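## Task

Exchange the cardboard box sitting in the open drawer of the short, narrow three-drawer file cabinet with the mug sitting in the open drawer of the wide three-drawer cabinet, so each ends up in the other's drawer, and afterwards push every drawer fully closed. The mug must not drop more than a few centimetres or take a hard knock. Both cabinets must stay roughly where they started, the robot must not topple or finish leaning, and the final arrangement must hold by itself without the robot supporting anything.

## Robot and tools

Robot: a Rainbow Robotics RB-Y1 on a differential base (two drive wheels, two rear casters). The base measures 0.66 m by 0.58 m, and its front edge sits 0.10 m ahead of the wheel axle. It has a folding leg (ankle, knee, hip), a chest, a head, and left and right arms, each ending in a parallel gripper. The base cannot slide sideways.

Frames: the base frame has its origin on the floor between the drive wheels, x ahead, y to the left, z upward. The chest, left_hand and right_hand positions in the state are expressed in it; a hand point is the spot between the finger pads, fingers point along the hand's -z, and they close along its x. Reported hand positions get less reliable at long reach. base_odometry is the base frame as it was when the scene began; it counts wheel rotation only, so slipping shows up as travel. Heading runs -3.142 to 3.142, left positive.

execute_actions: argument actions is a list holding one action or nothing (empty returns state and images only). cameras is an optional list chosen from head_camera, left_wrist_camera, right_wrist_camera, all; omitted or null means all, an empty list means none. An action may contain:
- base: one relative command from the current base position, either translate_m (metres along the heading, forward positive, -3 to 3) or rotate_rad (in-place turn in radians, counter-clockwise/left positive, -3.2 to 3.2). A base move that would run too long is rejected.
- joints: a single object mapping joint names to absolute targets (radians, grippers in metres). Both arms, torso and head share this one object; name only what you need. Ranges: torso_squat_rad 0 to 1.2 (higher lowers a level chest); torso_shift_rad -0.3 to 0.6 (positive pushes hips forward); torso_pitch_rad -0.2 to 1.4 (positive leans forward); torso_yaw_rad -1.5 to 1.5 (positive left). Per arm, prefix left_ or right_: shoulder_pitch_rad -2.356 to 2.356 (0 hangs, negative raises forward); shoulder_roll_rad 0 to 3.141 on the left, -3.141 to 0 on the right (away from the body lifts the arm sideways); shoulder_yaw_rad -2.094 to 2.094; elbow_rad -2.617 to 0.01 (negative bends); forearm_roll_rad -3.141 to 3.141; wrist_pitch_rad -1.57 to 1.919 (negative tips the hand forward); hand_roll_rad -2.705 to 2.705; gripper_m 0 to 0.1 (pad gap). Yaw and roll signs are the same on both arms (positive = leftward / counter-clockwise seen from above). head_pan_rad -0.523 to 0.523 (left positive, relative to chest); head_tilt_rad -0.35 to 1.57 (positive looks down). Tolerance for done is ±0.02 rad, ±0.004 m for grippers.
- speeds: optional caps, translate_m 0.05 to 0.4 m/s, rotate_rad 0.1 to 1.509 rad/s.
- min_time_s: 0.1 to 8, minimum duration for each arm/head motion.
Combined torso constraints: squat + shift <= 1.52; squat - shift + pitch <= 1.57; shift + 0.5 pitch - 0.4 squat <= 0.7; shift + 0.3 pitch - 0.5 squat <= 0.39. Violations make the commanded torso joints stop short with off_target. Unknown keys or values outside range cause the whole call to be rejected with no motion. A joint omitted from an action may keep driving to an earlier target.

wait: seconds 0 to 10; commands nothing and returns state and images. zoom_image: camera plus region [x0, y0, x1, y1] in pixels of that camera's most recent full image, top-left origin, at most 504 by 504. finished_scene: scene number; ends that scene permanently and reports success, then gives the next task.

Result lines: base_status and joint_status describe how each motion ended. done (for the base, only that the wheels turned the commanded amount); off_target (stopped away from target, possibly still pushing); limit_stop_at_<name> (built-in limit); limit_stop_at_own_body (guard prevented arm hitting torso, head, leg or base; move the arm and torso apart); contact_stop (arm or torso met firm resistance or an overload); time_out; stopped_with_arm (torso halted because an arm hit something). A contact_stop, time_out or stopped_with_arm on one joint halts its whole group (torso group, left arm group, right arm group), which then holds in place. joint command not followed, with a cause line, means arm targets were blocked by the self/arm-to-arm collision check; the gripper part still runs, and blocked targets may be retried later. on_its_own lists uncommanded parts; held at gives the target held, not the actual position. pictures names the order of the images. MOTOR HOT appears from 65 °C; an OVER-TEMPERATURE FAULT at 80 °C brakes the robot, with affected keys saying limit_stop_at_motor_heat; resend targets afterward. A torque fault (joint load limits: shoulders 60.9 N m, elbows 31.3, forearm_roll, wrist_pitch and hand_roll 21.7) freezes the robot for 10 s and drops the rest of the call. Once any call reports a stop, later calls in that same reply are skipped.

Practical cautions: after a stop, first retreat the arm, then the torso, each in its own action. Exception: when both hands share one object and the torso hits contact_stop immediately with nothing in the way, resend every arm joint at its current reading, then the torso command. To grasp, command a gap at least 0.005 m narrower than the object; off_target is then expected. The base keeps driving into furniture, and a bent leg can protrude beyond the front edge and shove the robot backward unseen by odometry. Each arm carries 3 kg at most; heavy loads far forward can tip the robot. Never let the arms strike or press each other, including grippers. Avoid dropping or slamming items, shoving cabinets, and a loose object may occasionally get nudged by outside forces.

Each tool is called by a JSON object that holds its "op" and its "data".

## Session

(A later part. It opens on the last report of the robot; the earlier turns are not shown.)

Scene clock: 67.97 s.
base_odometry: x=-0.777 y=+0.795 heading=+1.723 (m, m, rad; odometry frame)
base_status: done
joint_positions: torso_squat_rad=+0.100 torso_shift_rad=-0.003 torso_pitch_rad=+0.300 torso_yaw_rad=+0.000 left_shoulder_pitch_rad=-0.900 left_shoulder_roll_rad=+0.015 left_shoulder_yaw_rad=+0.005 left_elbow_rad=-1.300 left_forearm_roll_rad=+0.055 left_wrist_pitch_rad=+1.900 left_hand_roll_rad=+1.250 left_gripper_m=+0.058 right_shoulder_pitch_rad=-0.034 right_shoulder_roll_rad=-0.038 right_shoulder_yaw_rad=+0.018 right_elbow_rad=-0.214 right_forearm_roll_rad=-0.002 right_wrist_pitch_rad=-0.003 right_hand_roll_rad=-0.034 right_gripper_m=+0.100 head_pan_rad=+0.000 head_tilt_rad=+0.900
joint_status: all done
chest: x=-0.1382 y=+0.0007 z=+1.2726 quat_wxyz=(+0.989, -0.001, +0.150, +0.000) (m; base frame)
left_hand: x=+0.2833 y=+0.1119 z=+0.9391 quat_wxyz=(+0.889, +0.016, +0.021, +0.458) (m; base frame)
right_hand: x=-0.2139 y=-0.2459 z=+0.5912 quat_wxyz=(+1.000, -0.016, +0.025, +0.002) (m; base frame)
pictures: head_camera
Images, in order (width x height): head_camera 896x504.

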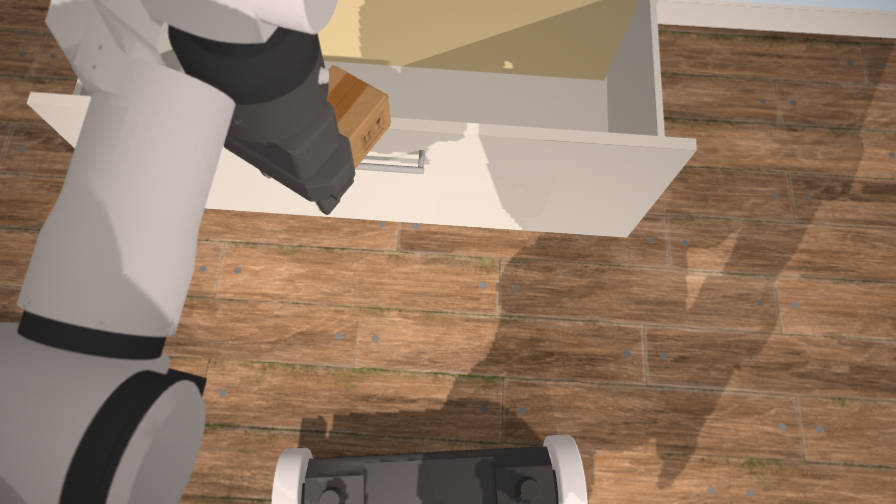

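{"op": "execute_actions", "data": {"actions": [{"base":{"translate_m":0.2},"joints":{"head_tilt_rad":0.9,"left_shoulder_roll_rad":0.3,"left_hand_roll_rad":0.3}}], "cameras": ["head_camera","left_wrist_camera"]}}

Scene clock: 70.13 s.
base_odometry: x=-0.807 y=+0.992 heading=+1.722 (m, m, rad; odometry frame)
base_status: done
joint_positions: torso_squat_rad=+0.100 torso_shift_rad=-0.003 torso_pitch_rad=+0.300 torso_yaw_rad=+0.000 left_shoulder_pitch_rad=-0.900 left_shoulder_roll_rad=+0.300 left_shoulder_yaw_rad=+0.005 left_elbow_rad=-1.300 left_forearm_roll_rad=+0.055 left_wrist_pitch_rad=+1.900 left_hand_roll_rad=+0.300 left_gripper_m=+0.058 right_shoulder_pitch_rad=-0.034 right_shoulder_roll_rad=-0.038 right_shoulder_yaw_rad=+0.018 right_elbow_rad=-0.214 right_forearm_roll_rad=-0.002 right_wrist_pitch_rad=-0.003 right_hand_roll_rad=-0.034 right_gripper_m=+0.100 head_pan_rad=+0.000 head_tilt_rad=+0.900
joint_status: all done
chest: x=-0.1382 y=+0.0007 z=+1.2726 quat_wxyz=(+0.989, -0.001, +0.150, +0.000) (m; base frame)
left_hand: x=+0.3185 y=+0.2663 z=+0.9636 quat_wxyz=(+0.990, +0.118, -0.011, +0.077) (m; base frame)
right_hand: x=-0.2139 y=-0.2459 z=+0.5912 quat_wxyz=(+1.000, -0.016, +0.025, +0.002) (m; base frame)
pictures: head_camera, left_wrist_camera
Images, in order (width x height): head_camera 896x504, left_wrist_camera 644x364.

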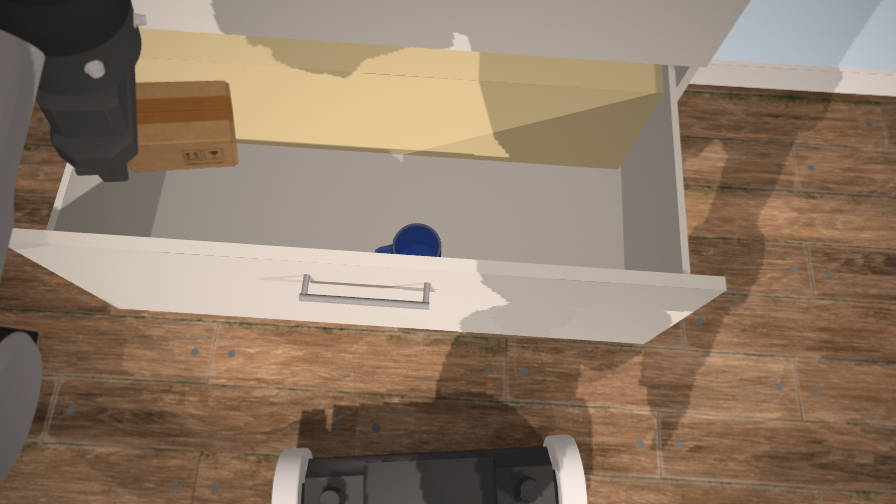

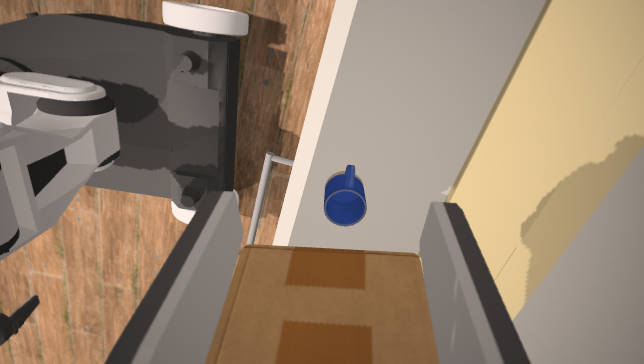

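{"op": "execute_actions", "data": {"actions": [{"joints":{"torso_squat_rad":0.4,"left_shoulder_roll_rad":0.15,"left_shoulder_pitch_rad":-0.85,"left_elbow_rad":-0.7,"left_wrist_pitch_rad":1.25}}], "cameras": ["head_camera","left_wrist_camera"]}}

Scene clock: 72.53 s.
base_odometry: x=-0.807 y=+0.992 heading=+1.722 (m, m, rad; odometry frame)
base_status: not commanded
joint_positions: torso_squat_rad=+0.400 torso_shift_rad=-0.003 torso_pitch_rad=+0.300 torso_yaw_rad=+0.000 left_shoulder_pitch_rad=-0.850 left_shoulder_roll_rad=+0.150 left_shoulder_yaw_rad=+0.005 left_elbow_rad=-0.700 left_forearm_roll_rad=+0.055 left_wrist_pitch_rad=+1.250 left_hand_roll_rad=+0.300 left_gripper_m=+0.058 right_shoulder_pitch_rad=-0.034 right_shoulder_roll_rad=-0.038 right_shoulder_yaw_rad=+0.018 right_elbow_rad=-0.214 right_forearm_roll_rad=-0.002 right_wrist_pitch_rad=-0.003 right_hand_roll_rad=-0.034 right_gripper_m=+0.100 head_pan_rad=+0.000 head_tilt_rad=+0.900
joint_status: all done
chest: x=-0.1383 y=+0.0007 z=+1.2208 quat_wxyz=(+0.989, -0.001, +0.149, +0.000) (m; base frame)
left_hand: x=+0.2732 y=+0.2199 z=+0.7261 quat_wxyz=(+0.997, +0.056, +0.007, +0.059) (m; base frame)
right_hand: x=-0.2138 y=-0.2459 z=+0.5394 quat_wxyz=(+1.000, -0.016, +0.025, +0.002) (m; base frame)
pictures: head_camera, left_wrist_camera
Images, in order (width x height): head_camera 896x504, left_wrist_camera 644x364.

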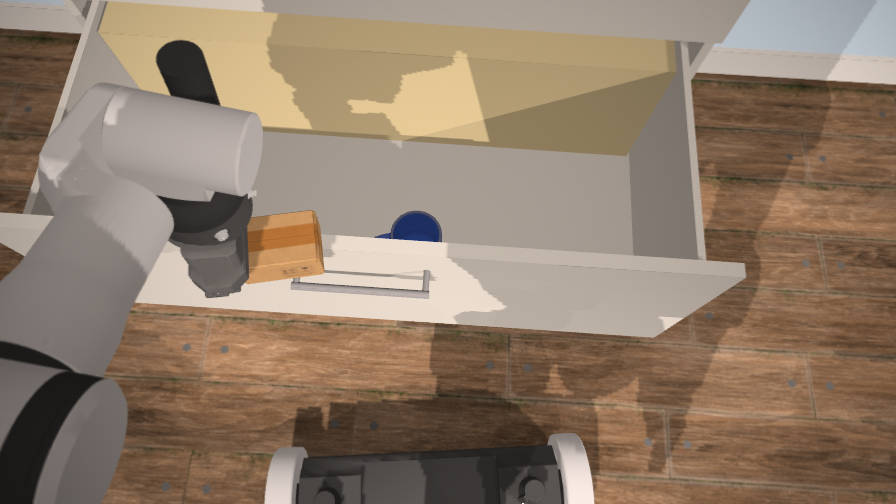

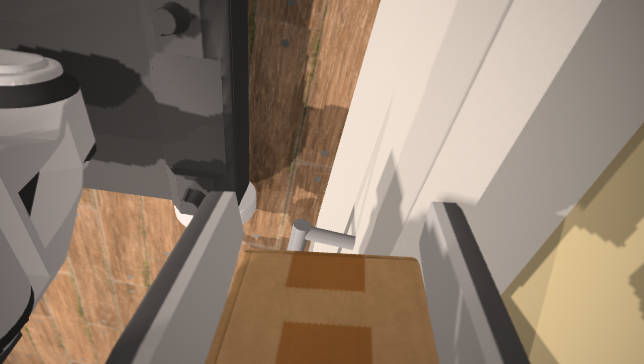

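{"op": "execute_actions", "data": {"actions": [{"joints":{"torso_squat_rad":0.1}}], "cameras": []}}

{"op": "execute_actions", "data": {"actions": [{"base":{"translate_m":0.12}}], "cameras": []}}

{"op": "execute_actions", "data": {"actions": [{"joints":{"torso_squat_rad":0.75}}], "cameras": ["head_camera","left_wrist_camera"]}}

Scene clock: 74.73 s.
base_odometry: x=-0.807 y=+0.992 heading=+1.722 (m, m, rad; odometry frame)
base_status: not commanded
joint_positions: torso_squat_rad=+0.100 torso_shift_rad=-0.003 torso_pitch_rad=+0.300 torso_yaw_rad=+0.000 left_shoulder_pitch_rad=-0.850 left_shoulder_roll_rad=+0.150 left_shoulder_yaw_rad=+0.005 left_elbow_rad=-0.700 left_forearm_roll_rad=+0.055 left_wrist_pitch_rad=+1.250 left_hand_roll_rad=+0.300 left_gripper_m=+0.058 right_shoulder_pitch_rad=-0.034 right_shoulder_roll_rad=-0.038 right_shoulder_yaw_rad=+0.018 right_elbow_rad=-0.214 right_forearm_roll_rad=-0.002 right_wrist_pitch_rad=-0.003 right_hand_roll_rad=-0.034 right_gripper_m=+0.100 head_pan_rad=+0.000 head_tilt_rad=+0.900
joint_status: all done
chest: x=-0.1383 y=+0.0007 z=+1.2726 quat_wxyz=(+0.989, -0.001, +0.150, +0.000) (m; base frame)
left_hand: x=+0.2731 y=+0.2199 z=+0.7778 quat_wxyz=(+0.997, +0.056, +0.007, +0.059) (m; base frame)
right_hand: x=-0.2140 y=-0.2459 z=+0.5912 quat_wxyz=(+1.000, -0.016, +0.025, +0.002) (m; base frame)
pictures: none
No camera images: the call's "cameras" was empty. Leave "cameras" out to get every camera's image.

Scene clock: 76.37 s.
base_odometry: x=-0.825 y=+1.111 heading=+1.722 (m, m, rad; odometry frame)
base_status: done
joint_positions: torso_squat_rad=+0.100 torso_shift_rad=-0.003 torso_pitch_rad=+0.300 torso_yaw_rad=+0.000 left_shoulder_pitch_rad=-0.850 left_shoulder_roll_rad=+0.150 left_shoulder_yaw_rad=+0.005 left_elbow_rad=-0.700 left_forearm_roll_rad=+0.055 left_wrist_pitch_rad=+1.250 left_hand_roll_rad=+0.300 left_gripper_m=+0.058 right_shoulder_pitch_rad=-0.034 right_shoulder_roll_rad=-0.038 right_shoulder_yaw_rad=+0.018 right_elbow_rad=-0.214 right_forearm_roll_rad=-0.002 right_wrist_pitch_rad=-0.003 right_hand_roll_rad=-0.034 right_gripper_m=+0.100 head_pan_rad=+0.000 head_tilt_rad=+0.900
joint_status: not commanded
chest: x=-0.1383 y=+0.0007 z=+1.2726 quat_wxyz=(+0.989, -0.001, +0.150, +0.000) (m; base frame)
left_hand: x=+0.2731 y=+0.2199 z=+0.7778 quat_wxyz=(+0.997, +0.056, +0.007, +0.059) (m; base frame)
right_hand: x=-0.2140 y=-0.2459 z=+0.5912 quat_wxyz=(+1.000, -0.016, +0.025, +0.002) (m; base frame)
pictures: none
No camera images: the call's "cameras" was empty. Leave "cameras" out to get every camera's image.

Scene clock: 79.33 s.
base_odometry: x=-0.825 y=+1.111 heading=+1.722 (m, m, rad; odometry frame)
base_status: not commanded
joint_positions: torso_squat_rad=+0.750 torso_shift_rad=-0.003 torso_pitch_rad=+0.300 torso_yaw_rad=+0.000 left_shoulder_pitch_rad=-0.850 left_shoulder_roll_rad=+0.150 left_shoulder_yaw_rad=+0.005 left_elbow_rad=-0.700 left_forearm_roll_rad=+0.055 left_wrist_pitch_rad=+1.250 left_hand_roll_rad=+0.300 left_gripper_m=+0.058 right_shoulder_pitch_rad=-0.034 right_shoulder_roll_rad=-0.038 right_shoulder_yaw_rad=+0.018 right_elbow_rad=-0.214 right_forearm_roll_rad=-0.002 right_wrist_pitch_rad=-0.003 right_hand_roll_rad=-0.034 right_gripper_m=+0.100 head_pan_rad=+0.000 head_tilt_rad=+0.900
joint_status: all done
chest: x=-0.1379 y=+0.0006 z=+1.0883 quat_wxyz=(+0.989, -0.001, +0.149, +0.000) (m; base frame)
left_hand: x=+0.2735 y=+0.2199 z=+0.5935 quat_wxyz=(+0.997, +0.056, +0.007, +0.059) (m; base frame)
right_hand: x=-0.2135 y=-0.2460 z=+0.4069 quat_wxyz=(+1.000, -0.016, +0.025, +0.002) (m; base frame)
pictures: head_camera, left_wrist_camera
Images, in order (width x height): head_camera 896x504, left_wrist_camera 644x364.

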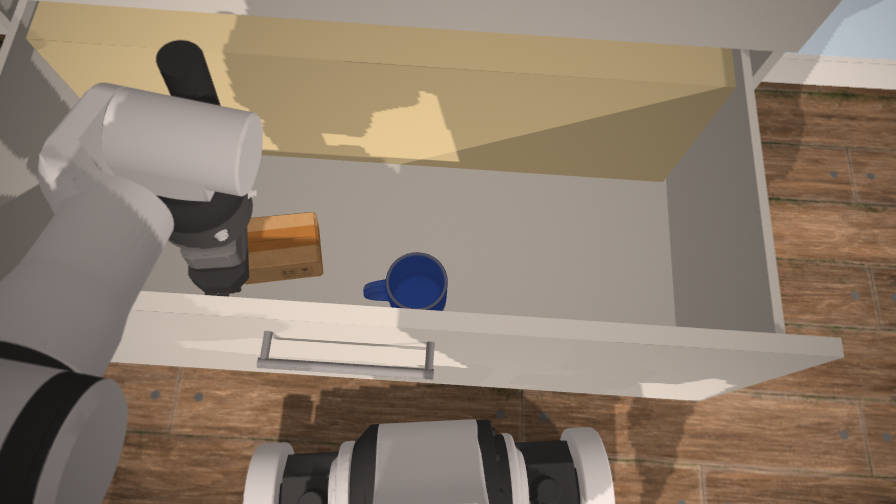

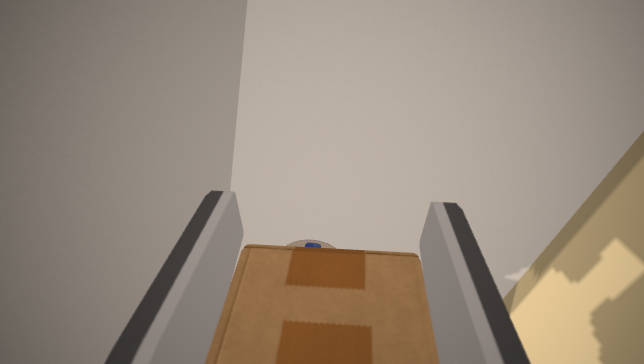

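{"op": "execute_actions", "data": {"actions": [{"joints":{"torso_squat_rad":0.92}}], "cameras": ["head_camera"]}}

Scene clock: 81.03 s.
base_odometry: x=-0.825 y=+1.111 heading=+1.722 (m, m, rad; odometry frame)
base_status: not commanded
joint_positions: torso_squat_rad=+0.920 torso_shift_rad=-0.003 torso_pitch_rad=+0.300 torso_yaw_rad=+0.000 left_shoulder_pitch_rad=-0.850 left_shoulder_roll_rad=+0.150 left_shoulder_yaw_rad=+0.005 left_elbow_rad=-0.700 left_forearm_roll_rad=+0.055 left_wrist_pitch_rad=+1.250 left_hand_roll_rad=+0.300 left_gripper_m=+0.058 right_shoulder_pitch_rad=-0.034 right_shoulder_roll_rad=-0.038 right_shoulder_yaw_rad=+0.018 right_elbow_rad=-0.214 right_forearm_roll_rad=-0.002 right_wrist_pitch_rad=-0.003 right_hand_roll_rad=-0.034 right_gripper_m=+0.100 head_pan_rad=+0.000 head_tilt_rad=+0.900
joint_status: all done
chest: x=-0.1376 y=+0.0006 z=+1.0002 quat_wxyz=(+0.989, -0.001, +0.149, +0.000) (m; base frame)
left_hand: x=+0.2738 y=+0.2198 z=+0.5054 quat_wxyz=(+0.997, +0.056, +0.007, +0.059) (m; base frame)
right_hand: x=-0.2132 y=-0.2460 z=+0.3187 quat_wxyz=(+1.000, -0.016, +0.025, +0.002) (m; base frame)
pictures: head_camera
Images, in order (width x height): head_camera 896x504.

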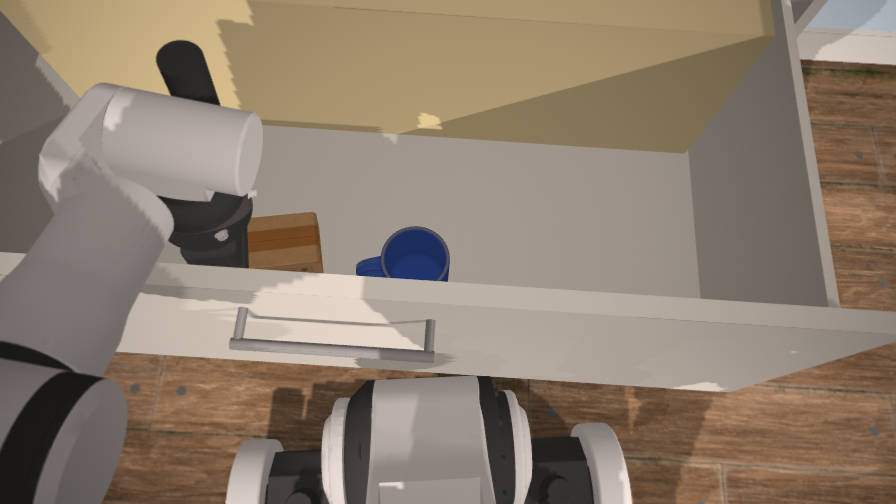

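{"op": "execute_actions", "data": {"actions": [{"joints":{"torso_squat_rad":0.98}}], "cameras": []}}

{"op": "execute_actions", "data": {"actions": [{"joints":{"left_gripper_m":0.085}}], "cameras": []}}

{"op": "execute_actions", "data": {"actions": [{"joints":{"torso_squat_rad":0.6}}], "cameras": ["head_camera","left_wrist_camera"]}}

Scene clock: 82.37 s.
base_odometry: x=-0.825 y=+1.111 heading=+1.722 (m, m, rad; odometry frame)
base_status: not commanded
joint_positions: torso_squat_rad=+0.980 torso_shift_rad=-0.003 torso_pitch_rad=+0.300 torso_yaw_rad=+0.000 left_shoulder_pitch_rad=-0.850 left_shoulder_roll_rad=+0.150 left_shoulder_yaw_rad=+0.005 left_elbow_rad=-0.700 left_forearm_roll_rad=+0.055 left_wrist_pitch_rad=+1.250 left_hand_roll_rad=+0.300 left_gripper_m=+0.058 right_shoulder_pitch_rad=-0.034 right_shoulder_roll_rad=-0.038 right_shoulder_yaw_rad=+0.018 right_elbow_rad=-0.214 right_forearm_roll_rad=-0.002 right_wrist_pitch_rad=-0.003 right_hand_roll_rad=-0.034 right_gripper_m=+0.100 head_pan_rad=+0.000 head_tilt_rad=+0.900
joint_status: all done
chest: x=-0.1375 y=+0.0006 z=+0.9660 quat_wxyz=(+0.989, -0.001, +0.149, +0.000) (m; base frame)
left_hand: x=+0.2738 y=+0.2198 z=+0.4712 quat_wxyz=(+0.997, +0.056, +0.007, +0.059) (m; base frame)
right_hand: x=-0.2132 y=-0.2460 z=+0.2846 quat_wxyz=(+1.000, -0.016, +0.025, +0.002) (m; base frame)
pictures: none
No camera images: the call's "cameras" was empty. Leave "cameras" out to get every camera's image.

Scene clock: 83.40 s.
base_odometry: x=-0.825 y=+1.111 heading=+1.722 (m, m, rad; odometry frame)
base_status: not commanded
joint_positions: torso_squat_rad=+0.980 torso_shift_rad=-0.003 torso_pitch_rad=+0.300 torso_yaw_rad=+0.000 left_shoulder_pitch_rad=-0.850 left_shoulder_roll_rad=+0.150 left_shoulder_yaw_rad=+0.005 left_elbow_rad=-0.700 left_forearm_roll_rad=+0.055 left_wrist_pitch_rad=+1.250 left_hand_roll_rad=+0.300 left_gripper_m=+0.085 right_shoulder_pitch_rad=-0.034 right_shoulder_roll_rad=-0.038 right_shoulder_yaw_rad=+0.018 right_elbow_rad=-0.214 right_forearm_roll_rad=-0.002 right_wrist_pitch_rad=-0.003 right_hand_roll_rad=-0.034 right_gripper_m=+0.100 head_pan_rad=+0.000 head_tilt_rad=+0.900
joint_status: all done
chest: x=-0.1375 y=+0.0006 z=+0.9660 quat_wxyz=(+0.989, -0.001, +0.149, +0.000) (m; base frame)
left_hand: x=+0.2738 y=+0.2198 z=+0.4712 quat_wxyz=(+0.997, +0.056, +0.007, +0.059) (m; base frame)
right_hand: x=-0.2132 y=-0.2460 z=+0.2846 quat_wxyz=(+1.000, -0.016, +0.025, +0.002) (m; base frame)
pictures: none
No camera images: the call's "cameras" was empty. Leave "cameras" out to get every camera's image.

Scene clock: 85.47 s.
base_odometry: x=-0.825 y=+1.111 heading=+1.722 (m, m, rad; odometry frame)
base_status: not commanded
joint_positions: torso_squat_rad=+0.600 torso_shift_rad=-0.003 torso_pitch_rad=+0.300 torso_yaw_rad=+0.000 left_shoulder_pitch_rad=-0.850 left_shoulder_roll_rad=+0.150 left_shoulder_yaw_rad=+0.005 left_elbow_rad=-0.700 left_forearm_roll_rad=+0.055 left_wrist_pitch_rad=+1.250 left_hand_roll_rad=+0.300 left_gripper_m=+0.085 right_shoulder_pitch_rad=-0.034 right_shoulder_roll_rad=-0.038 right_shoulder_yaw_rad=+0.018 right_elbow_rad=-0.214 right_forearm_roll_rad=-0.002 right_wrist_pitch_rad=-0.003 right_hand_roll_rad=-0.034 right_gripper_m=+0.100 head_pan_rad=+0.000 head_tilt_rad=+0.900
joint_status: all done
chest: x=-0.1380 y=+0.0007 z=+1.1538 quat_wxyz=(+0.989, -0.001, +0.150, +0.000) (m; base frame)
left_hand: x=+0.2734 y=+0.2199 z=+0.6591 quat_wxyz=(+0.997, +0.056, +0.007, +0.059) (m; base frame)
right_hand: x=-0.2137 y=-0.2459 z=+0.4724 quat_wxyz=(+1.000, -0.016, +0.025, +0.002) (m; base frame)
pictures: head_camera, left_wrist_camera
Images, in order (width x height): head_camera 896x504, left_wrist_camera 644x364.

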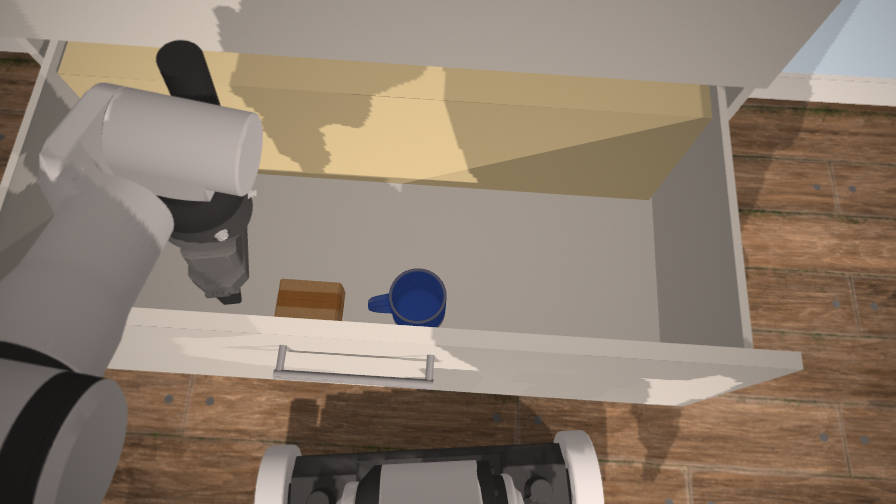

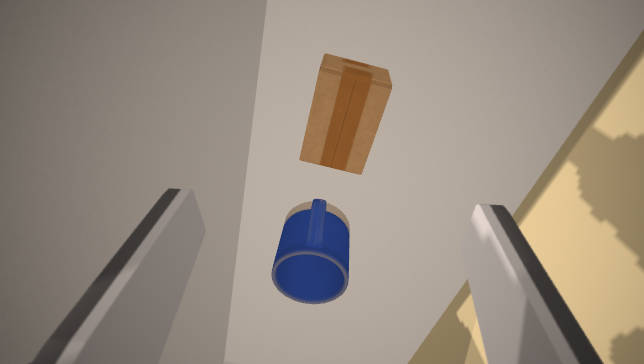

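{"op": "execute_actions", "data": {"actions": [{"joints":{"torso_yaw_rad":-0.2,"left_shoulder_roll_rad":0.015,"left_hand_roll_rad":0.6,"left_gripper_m":0.05}}], "cameras": ["head_camera","left_wrist_camera"]}}

Scene clock: 87.23 s.
base_odometry: x=-0.825 y=+1.111 heading=+1.722 (m, m, rad; odometry frame)
base_status: not commanded
joint_positions: torso_squat_rad=+0.600 torso_shift_rad=-0.003 torso_pitch_rad=+0.300 torso_yaw_rad=-0.200 left_shoulder_pitch_rad=-0.850 left_shoulder_roll_rad=+0.015 left_shoulder_yaw_rad=+0.005 left_elbow_rad=-0.700 left_forearm_roll_rad=+0.055 left_wrist_pitch_rad=+1.250 left_hand_roll_rad=+0.600 left_gripper_m=+0.050 right_shoulder_pitch_rad=-0.034 right_shoulder_roll_rad=-0.038 right_shoulder_yaw_rad=+0.018 right_elbow_rad=-0.214 right_forearm_roll_rad=-0.002 right_wrist_pitch_rad=-0.003 right_hand_roll_rad=-0.034 right_gripper_m=+0.100 head_pan_rad=+0.000 head_tilt_rad=+0.900
joint_status: all done
chest: x=-0.1380 y=+0.0007 z=+1.1538 quat_wxyz=(+0.984, -0.016, +0.149, -0.099) (m; base frame)
left_hand: x=+0.2653 y=+0.0242 z=+0.6468 quat_wxyz=(+0.996, -0.023, +0.030, +0.078) (m; base frame)
right_hand: x=-0.2629 y=-0.2667 z=+0.4877 quat_wxyz=(+0.994, -0.043, +0.027, -0.095) (m; base frame)
pictures: head_camera, left_wrist_camera
Images, in order (width x height): head_camera 896x504, left_wrist_camera 644x364.

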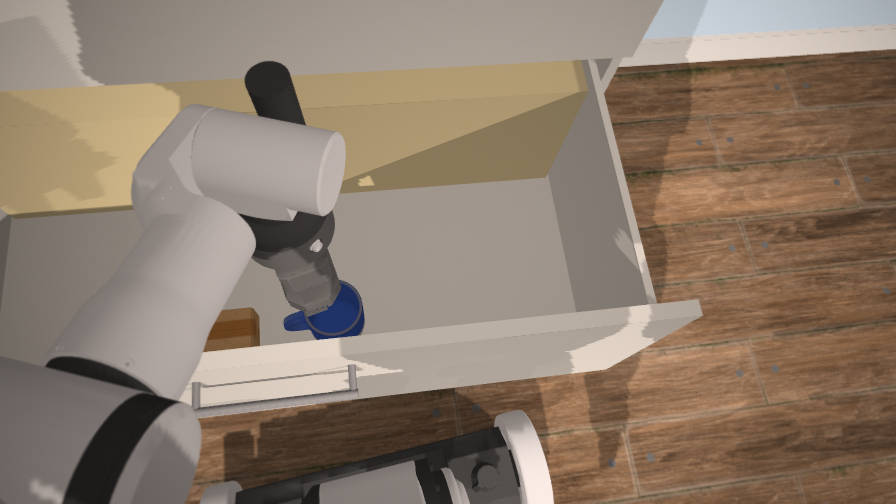

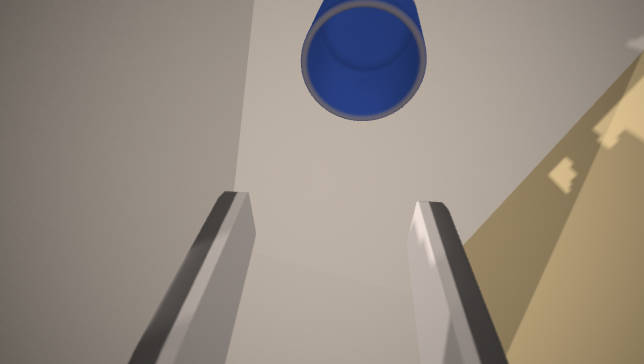

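{"op": "execute_actions", "data": {"actions": [{"joints":{"left_shoulder_pitch_rad":-0.97,"left_wrist_pitch_rad":1.37,"torso_squat_rad":0.85}}], "cameras": ["left_wrist_camera"]}}

Scene clock: 89.30 s.
base_odometry: x=-0.825 y=+1.111 heading=+1.722 (m, m, rad; odometry frame)
base_status: not commanded
joint_positions: torso_squat_rad=+0.850 torso_shift_rad=-0.003 torso_pitch_rad=+0.300 torso_yaw_rad=-0.200 left_shoulder_pitch_rad=-0.970 left_shoulder_roll_rad=+0.015 left_shoulder_yaw_rad=+0.005 left_elbow_rad=-0.700 left_forearm_roll_rad=+0.055 left_wrist_pitch_rad=+1.370 left_hand_roll_rad=+0.600 left_gripper_m=+0.050 right_shoulder_pitch_rad=-0.034 right_shoulder_roll_rad=-0.038 right_shoulder_yaw_rad=+0.018 right_elbow_rad=-0.214 right_forearm_roll_rad=-0.002 right_wrist_pitch_rad=-0.003 right_hand_roll_rad=-0.034 right_gripper_m=+0.100 head_pan_rad=+0.000 head_tilt_rad=+0.900
joint_status: all done
chest: x=-0.1377 y=+0.0006 z=+1.0381 quat_wxyz=(+0.984, -0.016, +0.149, -0.099) (m; base frame)
left_hand: x=+0.2950 y=+0.0068 z=+0.5778 quat_wxyz=(+0.998, -0.012, +0.027, +0.059) (m; base frame)
right_hand: x=-0.2625 y=-0.2667 z=+0.3719 quat_wxyz=(+0.994, -0.043, +0.027, -0.095) (m; base frame)
pictures: left_wrist_camera
Images, in order (width x height): left_wrist_camera 644x364.

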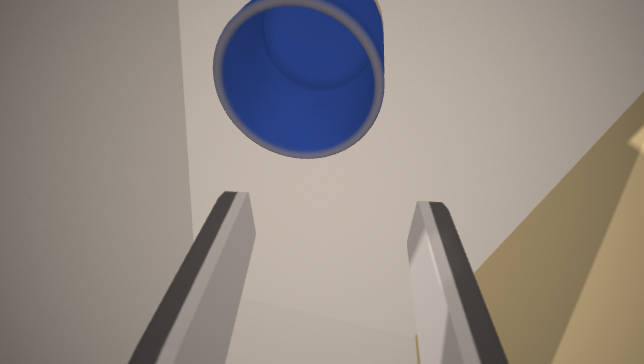

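{"op": "execute_actions", "data": {"actions": [{"base":{"translate_m":0.02},"joints":{"torso_yaw_rad":-0.15,"torso_squat_rad":0.95}}], "cameras": ["left_wrist_camera"]}}

Scene clock: 90.70 s.
base_odometry: x=-0.828 y=+1.131 heading=+1.721 (m, m, rad; odometry frame)
base_status: done
joint_positions: torso_squat_rad=+0.950 torso_shift_rad=-0.003 torso_pitch_rad=+0.300 torso_yaw_rad=-0.150 left_shoulder_pitch_rad=-0.970 left_shoulder_roll_rad=+0.015 left_shoulder_yaw_rad=+0.005 left_elbow_rad=-0.700 left_forearm_roll_rad=+0.055 left_wrist_pitch_rad=+1.370 left_hand_roll_rad=+0.600 left_gripper_m=+0.050 right_shoulder_pitch_rad=-0.034 right_shoulder_roll_rad=-0.038 right_shoulder_yaw_rad=+0.018 right_elbow_rad=-0.214 right_forearm_roll_rad=-0.002 right_wrist_pitch_rad=-0.003 right_hand_roll_rad=-0.034 right_gripper_m=+0.100 head_pan_rad=+0.000 head_tilt_rad=+0.900
joint_status: all done
chest: x=-0.1376 y=+0.0006 z=+0.9833 quat_wxyz=(+0.986, -0.012, +0.149, -0.074) (m; base frame)
left_hand: x=+0.2941 y=+0.0343 z=+0.5232 quat_wxyz=(+0.996, -0.005, +0.027, +0.083) (m; base frame)
right_hand: x=-0.2497 y=-0.2625 z=+0.3132 quat_wxyz=(+0.996, -0.036, +0.026, -0.071) (m; base frame)
pictures: left_wrist_camera
Images, in order (width x height): left_wrist_camera 644x364.

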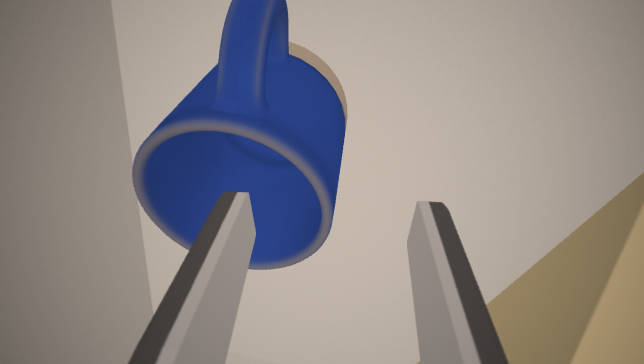

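Good alignment. Descend further.

{"op": "execute_actions", "data": {"actions": [{"joints":{"torso_squat_rad":1.04}}], "cameras": ["left_wrist_camera","head_camera"]}}

Scene clock: 92.00 s.
base_odometry: x=-0.828 y=+1.131 heading=+1.721 (m, m, rad; odometry frame)
base_status: not commanded
joint_positions: torso_squat_rad=+1.040 torso_shift_rad=-0.003 torso_pitch_rad=+0.300 torso_yaw_rad=-0.150 left_shoulder_pitch_rad=-0.970 left_shoulder_roll_rad=+0.015 left_shoulder_yaw_rad=+0.005 left_elbow_rad=-0.700 left_forearm_roll_rad=+0.055 left_wrist_pitch_rad=+1.370 left_hand_roll_rad=+0.600 left_gripper_m=+0.050 right_shoulder_pitch_rad=-0.034 right_shoulder_roll_rad=-0.038 right_shoulder_yaw_rad=+0.018 right_elbow_rad=-0.214 right_forearm_roll_rad=-0.002 right_wrist_pitch_rad=-0.003 right_hand_roll_rad=-0.034 right_gripper_m=+0.100 head_pan_rad=+0.000 head_tilt_rad=+0.900
joint_status: all done
chest: x=-0.1375 y=+0.0006 z=+0.9304 quat_wxyz=(+0.986, -0.012, +0.149, -0.074) (m; base frame)
left_hand: x=+0.2942 y=+0.0343 z=+0.4704 quat_wxyz=(+0.996, -0.005, +0.027, +0.083) (m; base frame)
right_hand: x=-0.2496 y=-0.2626 z=+0.2603 quat_wxyz=(+0.996, -0.036, +0.026, -0.071) (m; base frame)
pictures: head_camera, left_wrist_camera
Images, in order (width x height): head_camera 896x504, left_wrist_camera 644x364.

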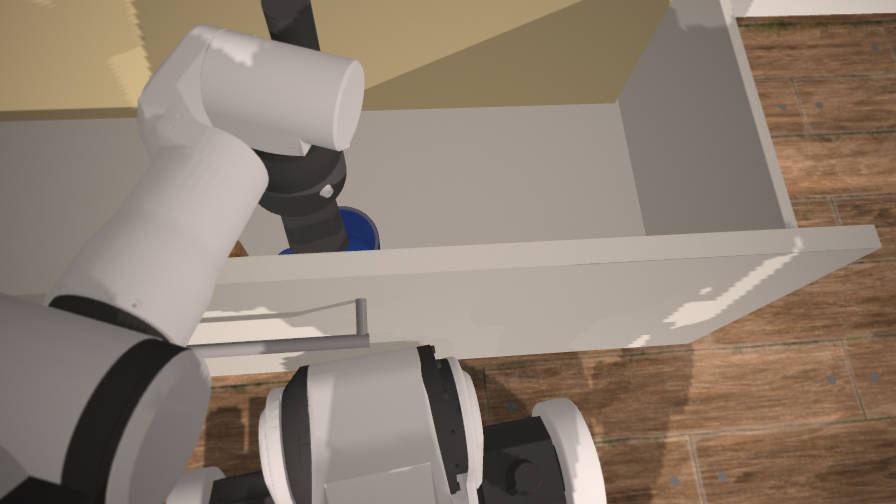

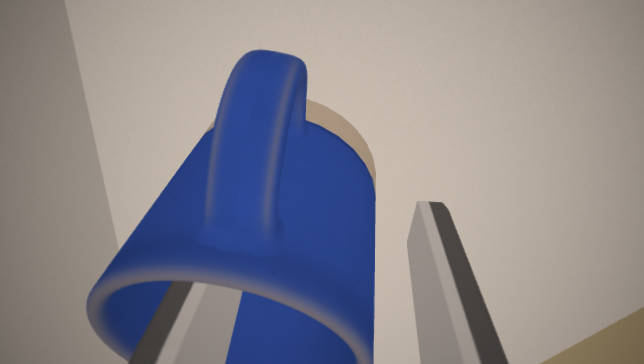

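{"op": "execute_actions", "data": {"actions": [{"joints":{"left_gripper_m":0.0}}], "cameras": []}}

{"op": "execute_actions", "data": {"actions": [{"joints":{"torso_squat_rad":0.2}}], "cameras": ["left_wrist_camera","head_camera"]}}

Scene clock: 93.27 s.
base_odometry: x=-0.828 y=+1.131 heading=+1.721 (m, m, rad; odometry frame)
base_status: not commanded
joint_positions: torso_squat_rad=+1.040 torso_shift_rad=-0.003 torso_pitch_rad=+0.300 torso_yaw_rad=-0.150 left_shoulder_pitch_rad=-0.970 left_shoulder_roll_rad=+0.015 left_shoulder_yaw_rad=+0.005 left_elbow_rad=-0.700 left_forearm_roll_rad=+0.055 left_wrist_pitch_rad=+1.370 left_hand_roll_rad=+0.600 left_gripper_m=+0.006 right_shoulder_pitch_rad=-0.034 right_shoulder_roll_rad=-0.038 right_shoulder_yaw_rad=+0.018 right_elbow_rad=-0.214 right_forearm_roll_rad=-0.002 right_wrist_pitch_rad=-0.003 right_hand_roll_rad=-0.034 right_gripper_m=+0.100 head_pan_rad=+0.000 head_tilt_rad=+0.900
joint_status: left_gripper_m off_target (ended at +0.006, target +0.000)
chest: x=-0.1375 y=+0.0006 z=+0.9305 quat_wxyz=(+0.986, -0.012, +0.149, -0.074) (m; base frame)
left_hand: x=+0.2942 y=+0.0343 z=+0.4703 quat_wxyz=(+0.996, -0.005, +0.027, +0.083) (m; base frame)
right_hand: x=-0.2496 y=-0.2626 z=+0.2603 quat_wxyz=(+0.996, -0.036, +0.026, -0.071) (m; base frame)
pictures: none
No camera images: the call's "cameras" was empty. Leave "cameras" out to get every camera's image.

Scene clock: 96.83 s.
base_odometry: x=-0.828 y=+1.131 heading=+1.721 (m, m, rad; odometry frame)
base_status: not commanded
joint_positions: torso_squat_rad=+0.200 torso_shift_rad=-0.003 torso_pitch_rad=+0.300 torso_yaw_rad=-0.150 left_shoulder_pitch_rad=-0.970 left_shoulder_roll_rad=+0.015 left_shoulder_yaw_rad=+0.005 left_elbow_rad=-0.700 left_forearm_roll_rad=+0.055 left_wrist_pitch_rad=+1.370 left_hand_roll_rad=+0.600 left_gripper_m=+0.006 right_shoulder_pitch_rad=-0.034 right_shoulder_roll_rad=-0.038 right_shoulder_yaw_rad=+0.018 right_elbow_rad=-0.214 right_forearm_roll_rad=-0.002 right_wrist_pitch_rad=-0.003 right_hand_roll_rad=-0.034 right_gripper_m=+0.100 head_pan_rad=+0.000 head_tilt_rad=+0.900
joint_status: all done
chest: x=-0.1382 y=+0.0007 z=+1.2621 quat_wxyz=(+0.986, -0.012, +0.149, -0.074) (m; base frame)
left_hand: x=+0.2933 y=+0.0345 z=+0.8018 quat_wxyz=(+0.996, -0.005, +0.027, +0.083) (m; base frame)
right_hand: x=-0.2505 y=-0.2624 z=+0.5921 quat_wxyz=(+0.996, -0.036, +0.027, -0.071) (m; base frame)
pictures: head_camera, left_wrist_camera
Images, in order (width x height): head_camera 896x504, left_wrist_camera 644x364.

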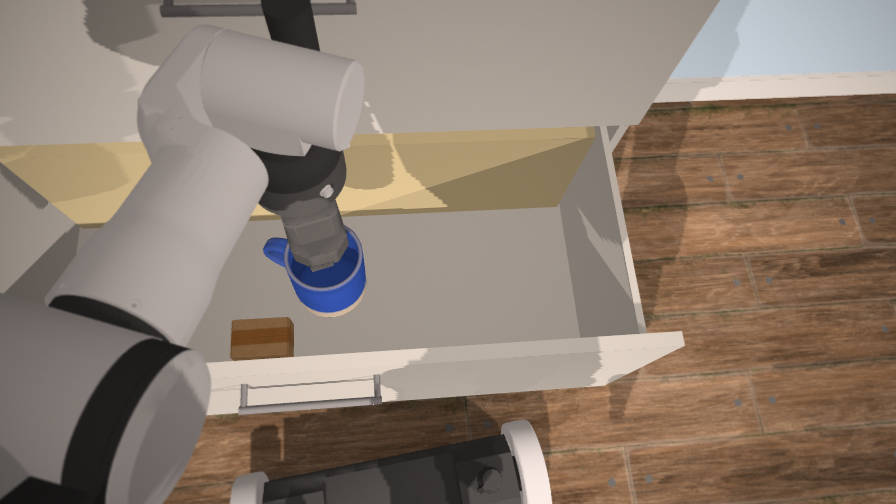

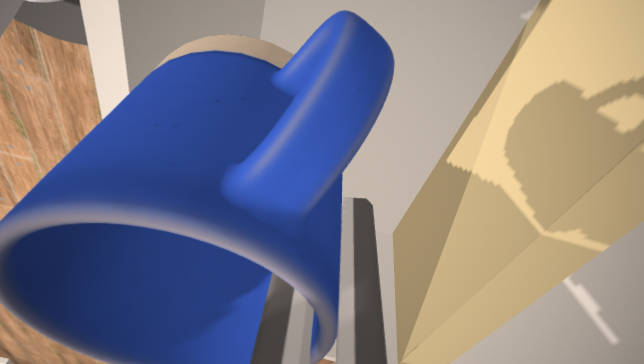

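{"op": "execute_actions", "data": {"actions": [{"joints":{"torso_squat_rad":0.0,"left_elbow_rad":-1.15,"left_wrist_pitch_rad":1.82},"min_time_s":1.5}], "cameras": []}}

{"op": "execute_actions", "data": {"actions": [{"base":{"translate_m":-0.4},"speeds":{"translate_m":0.2}}], "cameras": []}}

{"op": "execute_actions", "data": {"actions": [{"joints":{"torso_squat_rad":0.35,"torso_pitch_rad":0,"torso_yaw_rad":0,"left_shoulder_pitch_rad":-0.6,"left_elbow_rad":-1.3,"left_wrist_pitch_rad":1.9,"right_shoulder_pitch_rad":-0.7,"right_elbow_rad":-0.5,"right_gripper_m":0.0,"head_tilt_rad":0.7},"min_time_s":2}], "cameras": ["head_camera"]}}

Scene clock: 99.33 s.
base_odometry: x=-0.828 y=+1.131 heading=+1.721 (m, m, rad; odometry frame)
base_status: not commanded
joint_positions: torso_squat_rad=+0.000 torso_shift_rad=-0.003 torso_pitch_rad=+0.300 torso_yaw_rad=-0.150 left_shoulder_pitch_rad=-0.970 left_shoulder_roll_rad=+0.015 left_shoulder_yaw_rad=+0.005 left_elbow_rad=-1.150 left_forearm_roll_rad=+0.055 left_wrist_pitch_rad=+1.820 left_hand_roll_rad=+0.600 left_gripper_m=+0.006 right_shoulder_pitch_rad=-0.034 right_shoulder_roll_rad=-0.038 right_shoulder_yaw_rad=+0.018 right_elbow_rad=-0.214 right_forearm_roll_rad=-0.002 right_wrist_pitch_rad=-0.003 right_hand_roll_rad=-0.034 right_gripper_m=+0.100 head_pan_rad=+0.000 head_tilt_rad=+0.900
joint_status: all done
chest: x=-0.1382 y=+0.0007 z=+1.2761 quat_wxyz=(+0.986, -0.012, +0.149, -0.074) (m; base frame)
left_hand: x=+0.3066 y=+0.0261 z=+0.9297 quat_wxyz=(+0.997, -0.005, +0.027, +0.071) (m; base frame)
right_hand: x=-0.2506 y=-0.2624 z=+0.6060 quat_wxyz=(+0.996, -0.036, +0.027, -0.071) (m; base frame)
pictures: none
No camera images: the call's "cameras" was empty. Leave "cameras" out to get every camera's image.

Scene clock: 102.40 s.
base_odometry: x=-0.768 y=+0.735 heading=+1.720 (m, m, rad; odometry frame)
base_status: done
joint_positions: torso_squat_rad=+0.000 torso_shift_rad=-0.003 torso_pitch_rad=+0.300 torso_yaw_rad=-0.150 left_shoulder_pitch_rad=-0.970 left_shoulder_roll_rad=+0.015 left_shoulder_yaw_rad=+0.005 left_elbow_rad=-1.150 left_forearm_roll_rad=+0.055 left_wrist_pitch_rad=+1.820 left_hand_roll_rad=+0.600 left_gripper_m=+0.006 right_shoulder_pitch_rad=-0.034 right_shoulder_roll_rad=-0.038 right_shoulder_yaw_rad=+0.018 right_elbow_rad=-0.214 right_forearm_roll_rad=-0.002 right_wrist_pitch_rad=-0.003 right_hand_roll_rad=-0.034 right_gripper_m=+0.100 head_pan_rad=+0.000 head_tilt_rad=+0.900
joint_status: not commanded
chest: x=-0.1383 y=+0.0007 z=+1.2761 quat_wxyz=(+0.986, -0.012, +0.149, -0.074) (m; base frame)
left_hand: x=+0.3065 y=+0.0261 z=+0.9298 quat_wxyz=(+0.997, -0.005, +0.027, +0.071) (m; base frame)
right_hand: x=-0.2506 y=-0.2624 z=+0.6060 quat_wxyz=(+0.996, -0.036, +0.026, -0.071) (m; base frame)
pictures: none
No camera images: the call's "cameras" was empty. Leave "cameras" out to get every camera's image.

Scene clock: 104.70 s.
base_odometry: x=-0.768 y=+0.735 heading=+1.720 (m, m, rad; odometry frame)
base_status: not commanded
joint_positions: torso_squat_rad=+0.350 torso_shift_rad=-0.003 torso_pitch_rad=+0.000 torso_yaw_rad=+0.000 left_shoulder_pitch_rad=-0.600 left_shoulder_roll_rad=+0.015 left_shoulder_yaw_rad=+0.005 left_elbow_rad=-1.300 left_forearm_roll_rad=+0.055 left_wrist_pitch_rad=+1.900 left_hand_roll_rad=+0.600 left_gripper_m=+0.006 right_shoulder_pitch_rad=-0.700 right_shoulder_roll_rad=-0.038 right_shoulder_yaw_rad=+0.018 right_elbow_rad=-0.500 right_forearm_roll_rad=-0.002 right_wrist_pitch_rad=-0.003 right_hand_roll_rad=-0.034 right_gripper_m=+0.000 head_pan_rad=+0.000 head_tilt_rad=+0.700
joint_status: all done
chest: x=-0.2298 y=+0.0007 z=+1.2475 quat_wxyz=(+1.000, -0.001, +0.000, +0.000) (m; base frame)
left_hand: x=+0.1841 y=+0.1590 z=+0.9236 quat_wxyz=(+0.980, +0.013, +0.016, +0.200) (m; base frame)
right_hand: x=+0.3914 y=-0.1356 z=+0.9053 quat_wxyz=(+0.830, +0.019, -0.547, +0.107) (m; base frame)
pictures: head_camera
Images, in order (width x height): head_camera 896x504.

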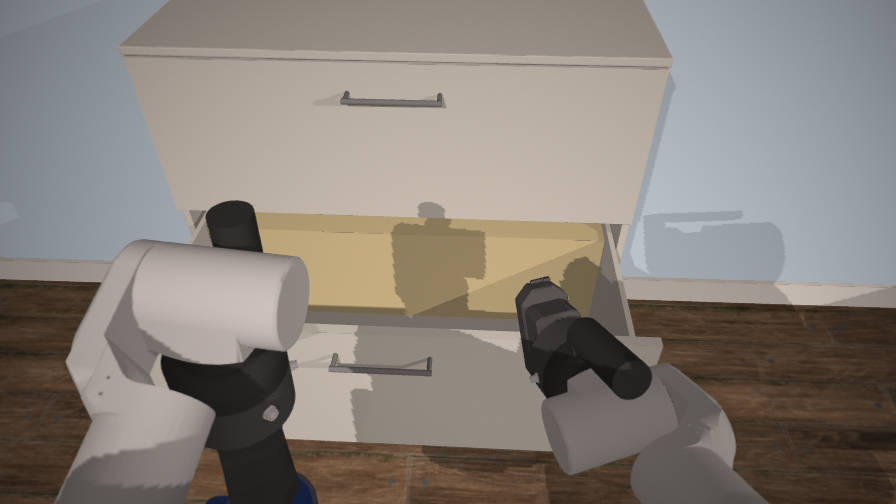

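{"op": "execute_actions", "data": {"actions": [{"joints":{"torso_squat_rad":0.95,"right_shoulder_pitch_rad":-0.6,"right_elbow_rad":-0.6,"head_tilt_rad":0.5}}], "cameras": []}}

{"op": "execute_actions", "data": {"actions": [{"base":{"translate_m":0.4},"speeds":{"translate_m":0.1}}], "cameras": ["head_camera"]}}

Scene clock: 107.90 s.
base_odometry: x=-0.768 y=+0.735 heading=+1.720 (m, m, rad; odometry frame)
base_status: not commanded
joint_positions: torso_squat_rad=+0.950 torso_shift_rad=-0.003 torso_pitch_rad=+0.000 torso_yaw_rad=+0.000 left_shoulder_pitch_rad=-0.600 left_shoulder_roll_rad=+0.015 left_shoulder_yaw_rad=+0.005 left_elbow_rad=-1.300 left_forearm_roll_rad=+0.055 left_wrist_pitch_rad=+1.900 left_hand_roll_rad=+0.600 left_gripper_m=+0.006 right_shoulder_pitch_rad=-0.600 right_shoulder_roll_rad=-0.038 right_shoulder_yaw_rad=+0.018 right_elbow_rad=-0.600 right_forearm_roll_rad=-0.002 right_wrist_pitch_rad=-0.003 right_hand_roll_rad=-0.034 right_gripper_m=+0.000 head_pan_rad=+0.000 head_tilt_rad=+0.500
joint_status: all done
chest: x=-0.2291 y=+0.0006 z=+0.9971 quat_wxyz=(+1.000, -0.001, +0.000, +0.000) (m; base frame)
left_hand: x=+0.1847 y=+0.1589 z=+0.6731 quat_wxyz=(+0.980, +0.013, +0.016, +0.200) (m; base frame)
right_hand: x=+0.3753 y=-0.1476 z=+0.6403 quat_wxyz=(+0.830, +0.020, -0.550, +0.092) (m; base frame)
pictures: none
No camera images: the call's "cameras" was empty. Leave "cameras" out to get every camera's image.

Scene clock: 112.73 s.
base_odometry: x=-0.828 y=+1.131 heading=+1.719 (m, m, rad; odometry frame)
base_status: done
joint_positions: torso_squat_rad=+0.950 torso_shift_rad=-0.003 torso_pitch_rad=+0.000 torso_yaw_rad=+0.000 left_shoulder_pitch_rad=-0.600 left_shoulder_roll_rad=+0.015 left_shoulder_yaw_rad=+0.005 left_elbow_rad=-1.300 left_forearm_roll_rad=+0.055 left_wrist_pitch_rad=+1.900 left_hand_roll_rad=+0.600 left_gripper_m=+0.006 right_shoulder_pitch_rad=-0.600 right_shoulder_roll_rad=-0.038 right_shoulder_yaw_rad=+0.018 right_elbow_rad=-0.600 right_forearm_roll_rad=-0.002 right_wrist_pitch_rad=-0.003 right_hand_roll_rad=-0.034 right_gripper_m=+0.000 head_pan_rad=+0.000 head_tilt_rad=+0.500
joint_status: not commanded
chest: x=-0.2290 y=+0.0006 z=+0.9971 quat_wxyz=(+1.000, -0.001, +0.000, +0.000) (m; base frame)
left_hand: x=+0.1847 y=+0.1589 z=+0.6731 quat_wxyz=(+0.980, +0.013, +0.016, +0.200) (m; base frame)
right_hand: x=+0.3752 y=-0.1477 z=+0.6401 quat_wxyz=(+0.830, +0.020, -0.550, +0.092) (m; base frame)
pictures: head_camera
Images, in order (width x height): head_camera 896x504.

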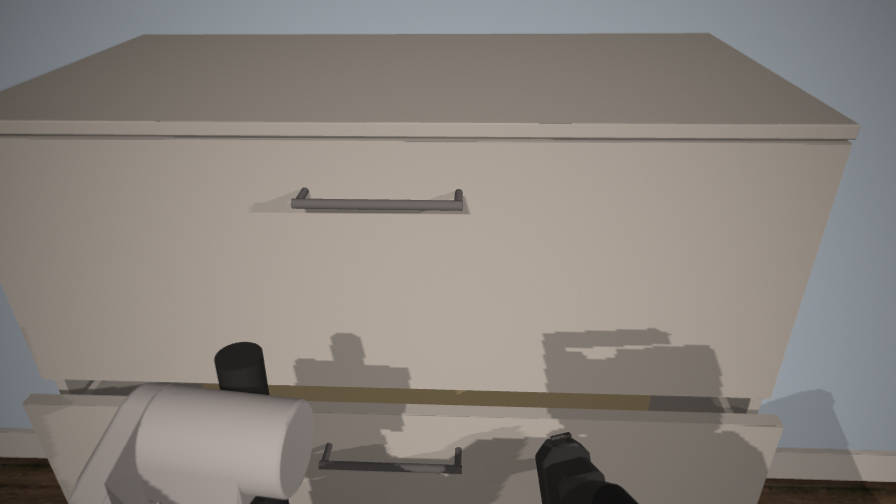

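{"op": "execute_actions", "data": {"actions": [{"base":{"translate_m":0.05},"speeds":{"translate_m":0.05}}], "cameras": ["head_camera"]}}

Scene clock: 114.43 s.
base_odometry: x=-0.835 y=+1.180 heading=+1.718 (m, m, rad; odometry frame)
base_status: done
joint_positions: torso_squat_rad=+0.950 torso_shift_rad=-0.004 torso_pitch_rad=-0.002 torso_yaw_rad=+0.000 left_shoulder_pitch_rad=-0.600 left_shoulder_roll_rad=+0.015 left_shoulder_yaw_rad=+0.005 left_elbow_rad=-1.300 left_forearm_roll_rad=+0.055 left_wrist_pitch_rad=+1.900 left_hand_roll_rad=+0.600 left_gripper_m=+0.006 right_shoulder_pitch_rad=-0.596 right_shoulder_roll_rad=-0.037 right_shoulder_yaw_rad=+0.019 right_elbow_rad=-0.599 right_forearm_roll_rad=-0.002 right_wrist_pitch_rad=-0.003 right_hand_roll_rad=-0.034 right_gripper_m=+0.000 head_pan_rad=+0.000 head_tilt_rad=+0.500
joint_status: not commanded
chest: x=-0.2299 y=+0.0007 z=+0.9970 quat_wxyz=(+1.000, -0.001, -0.001, +0.000) (m; base frame)
left_hand: x=+0.1844 y=+0.1587 z=+0.6736 quat_wxyz=(+0.980, +0.013, +0.015, +0.199) (m; base frame)
right_hand: x=+0.3730 y=-0.1475 z=+0.6384 quat_wxyz=(+0.831, +0.021, -0.548, +0.091) (m; base frame)
pictures: head_camera
Images, in order (width x height): head_camera 896x504.

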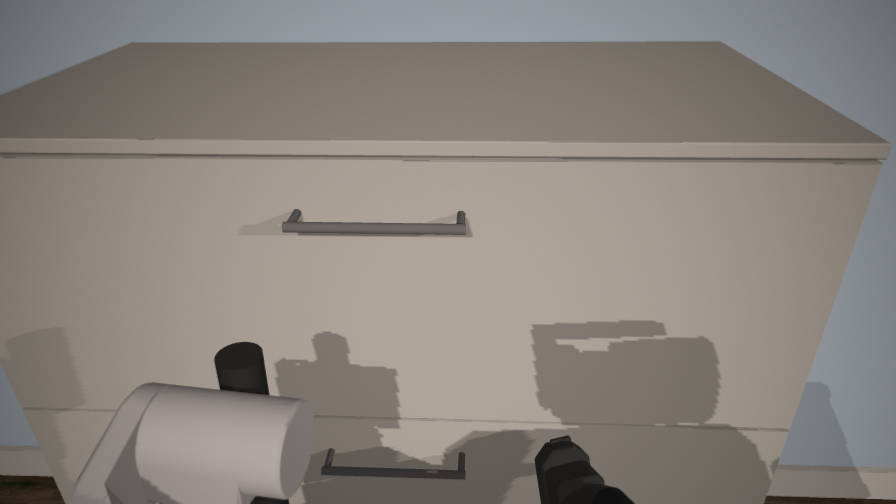

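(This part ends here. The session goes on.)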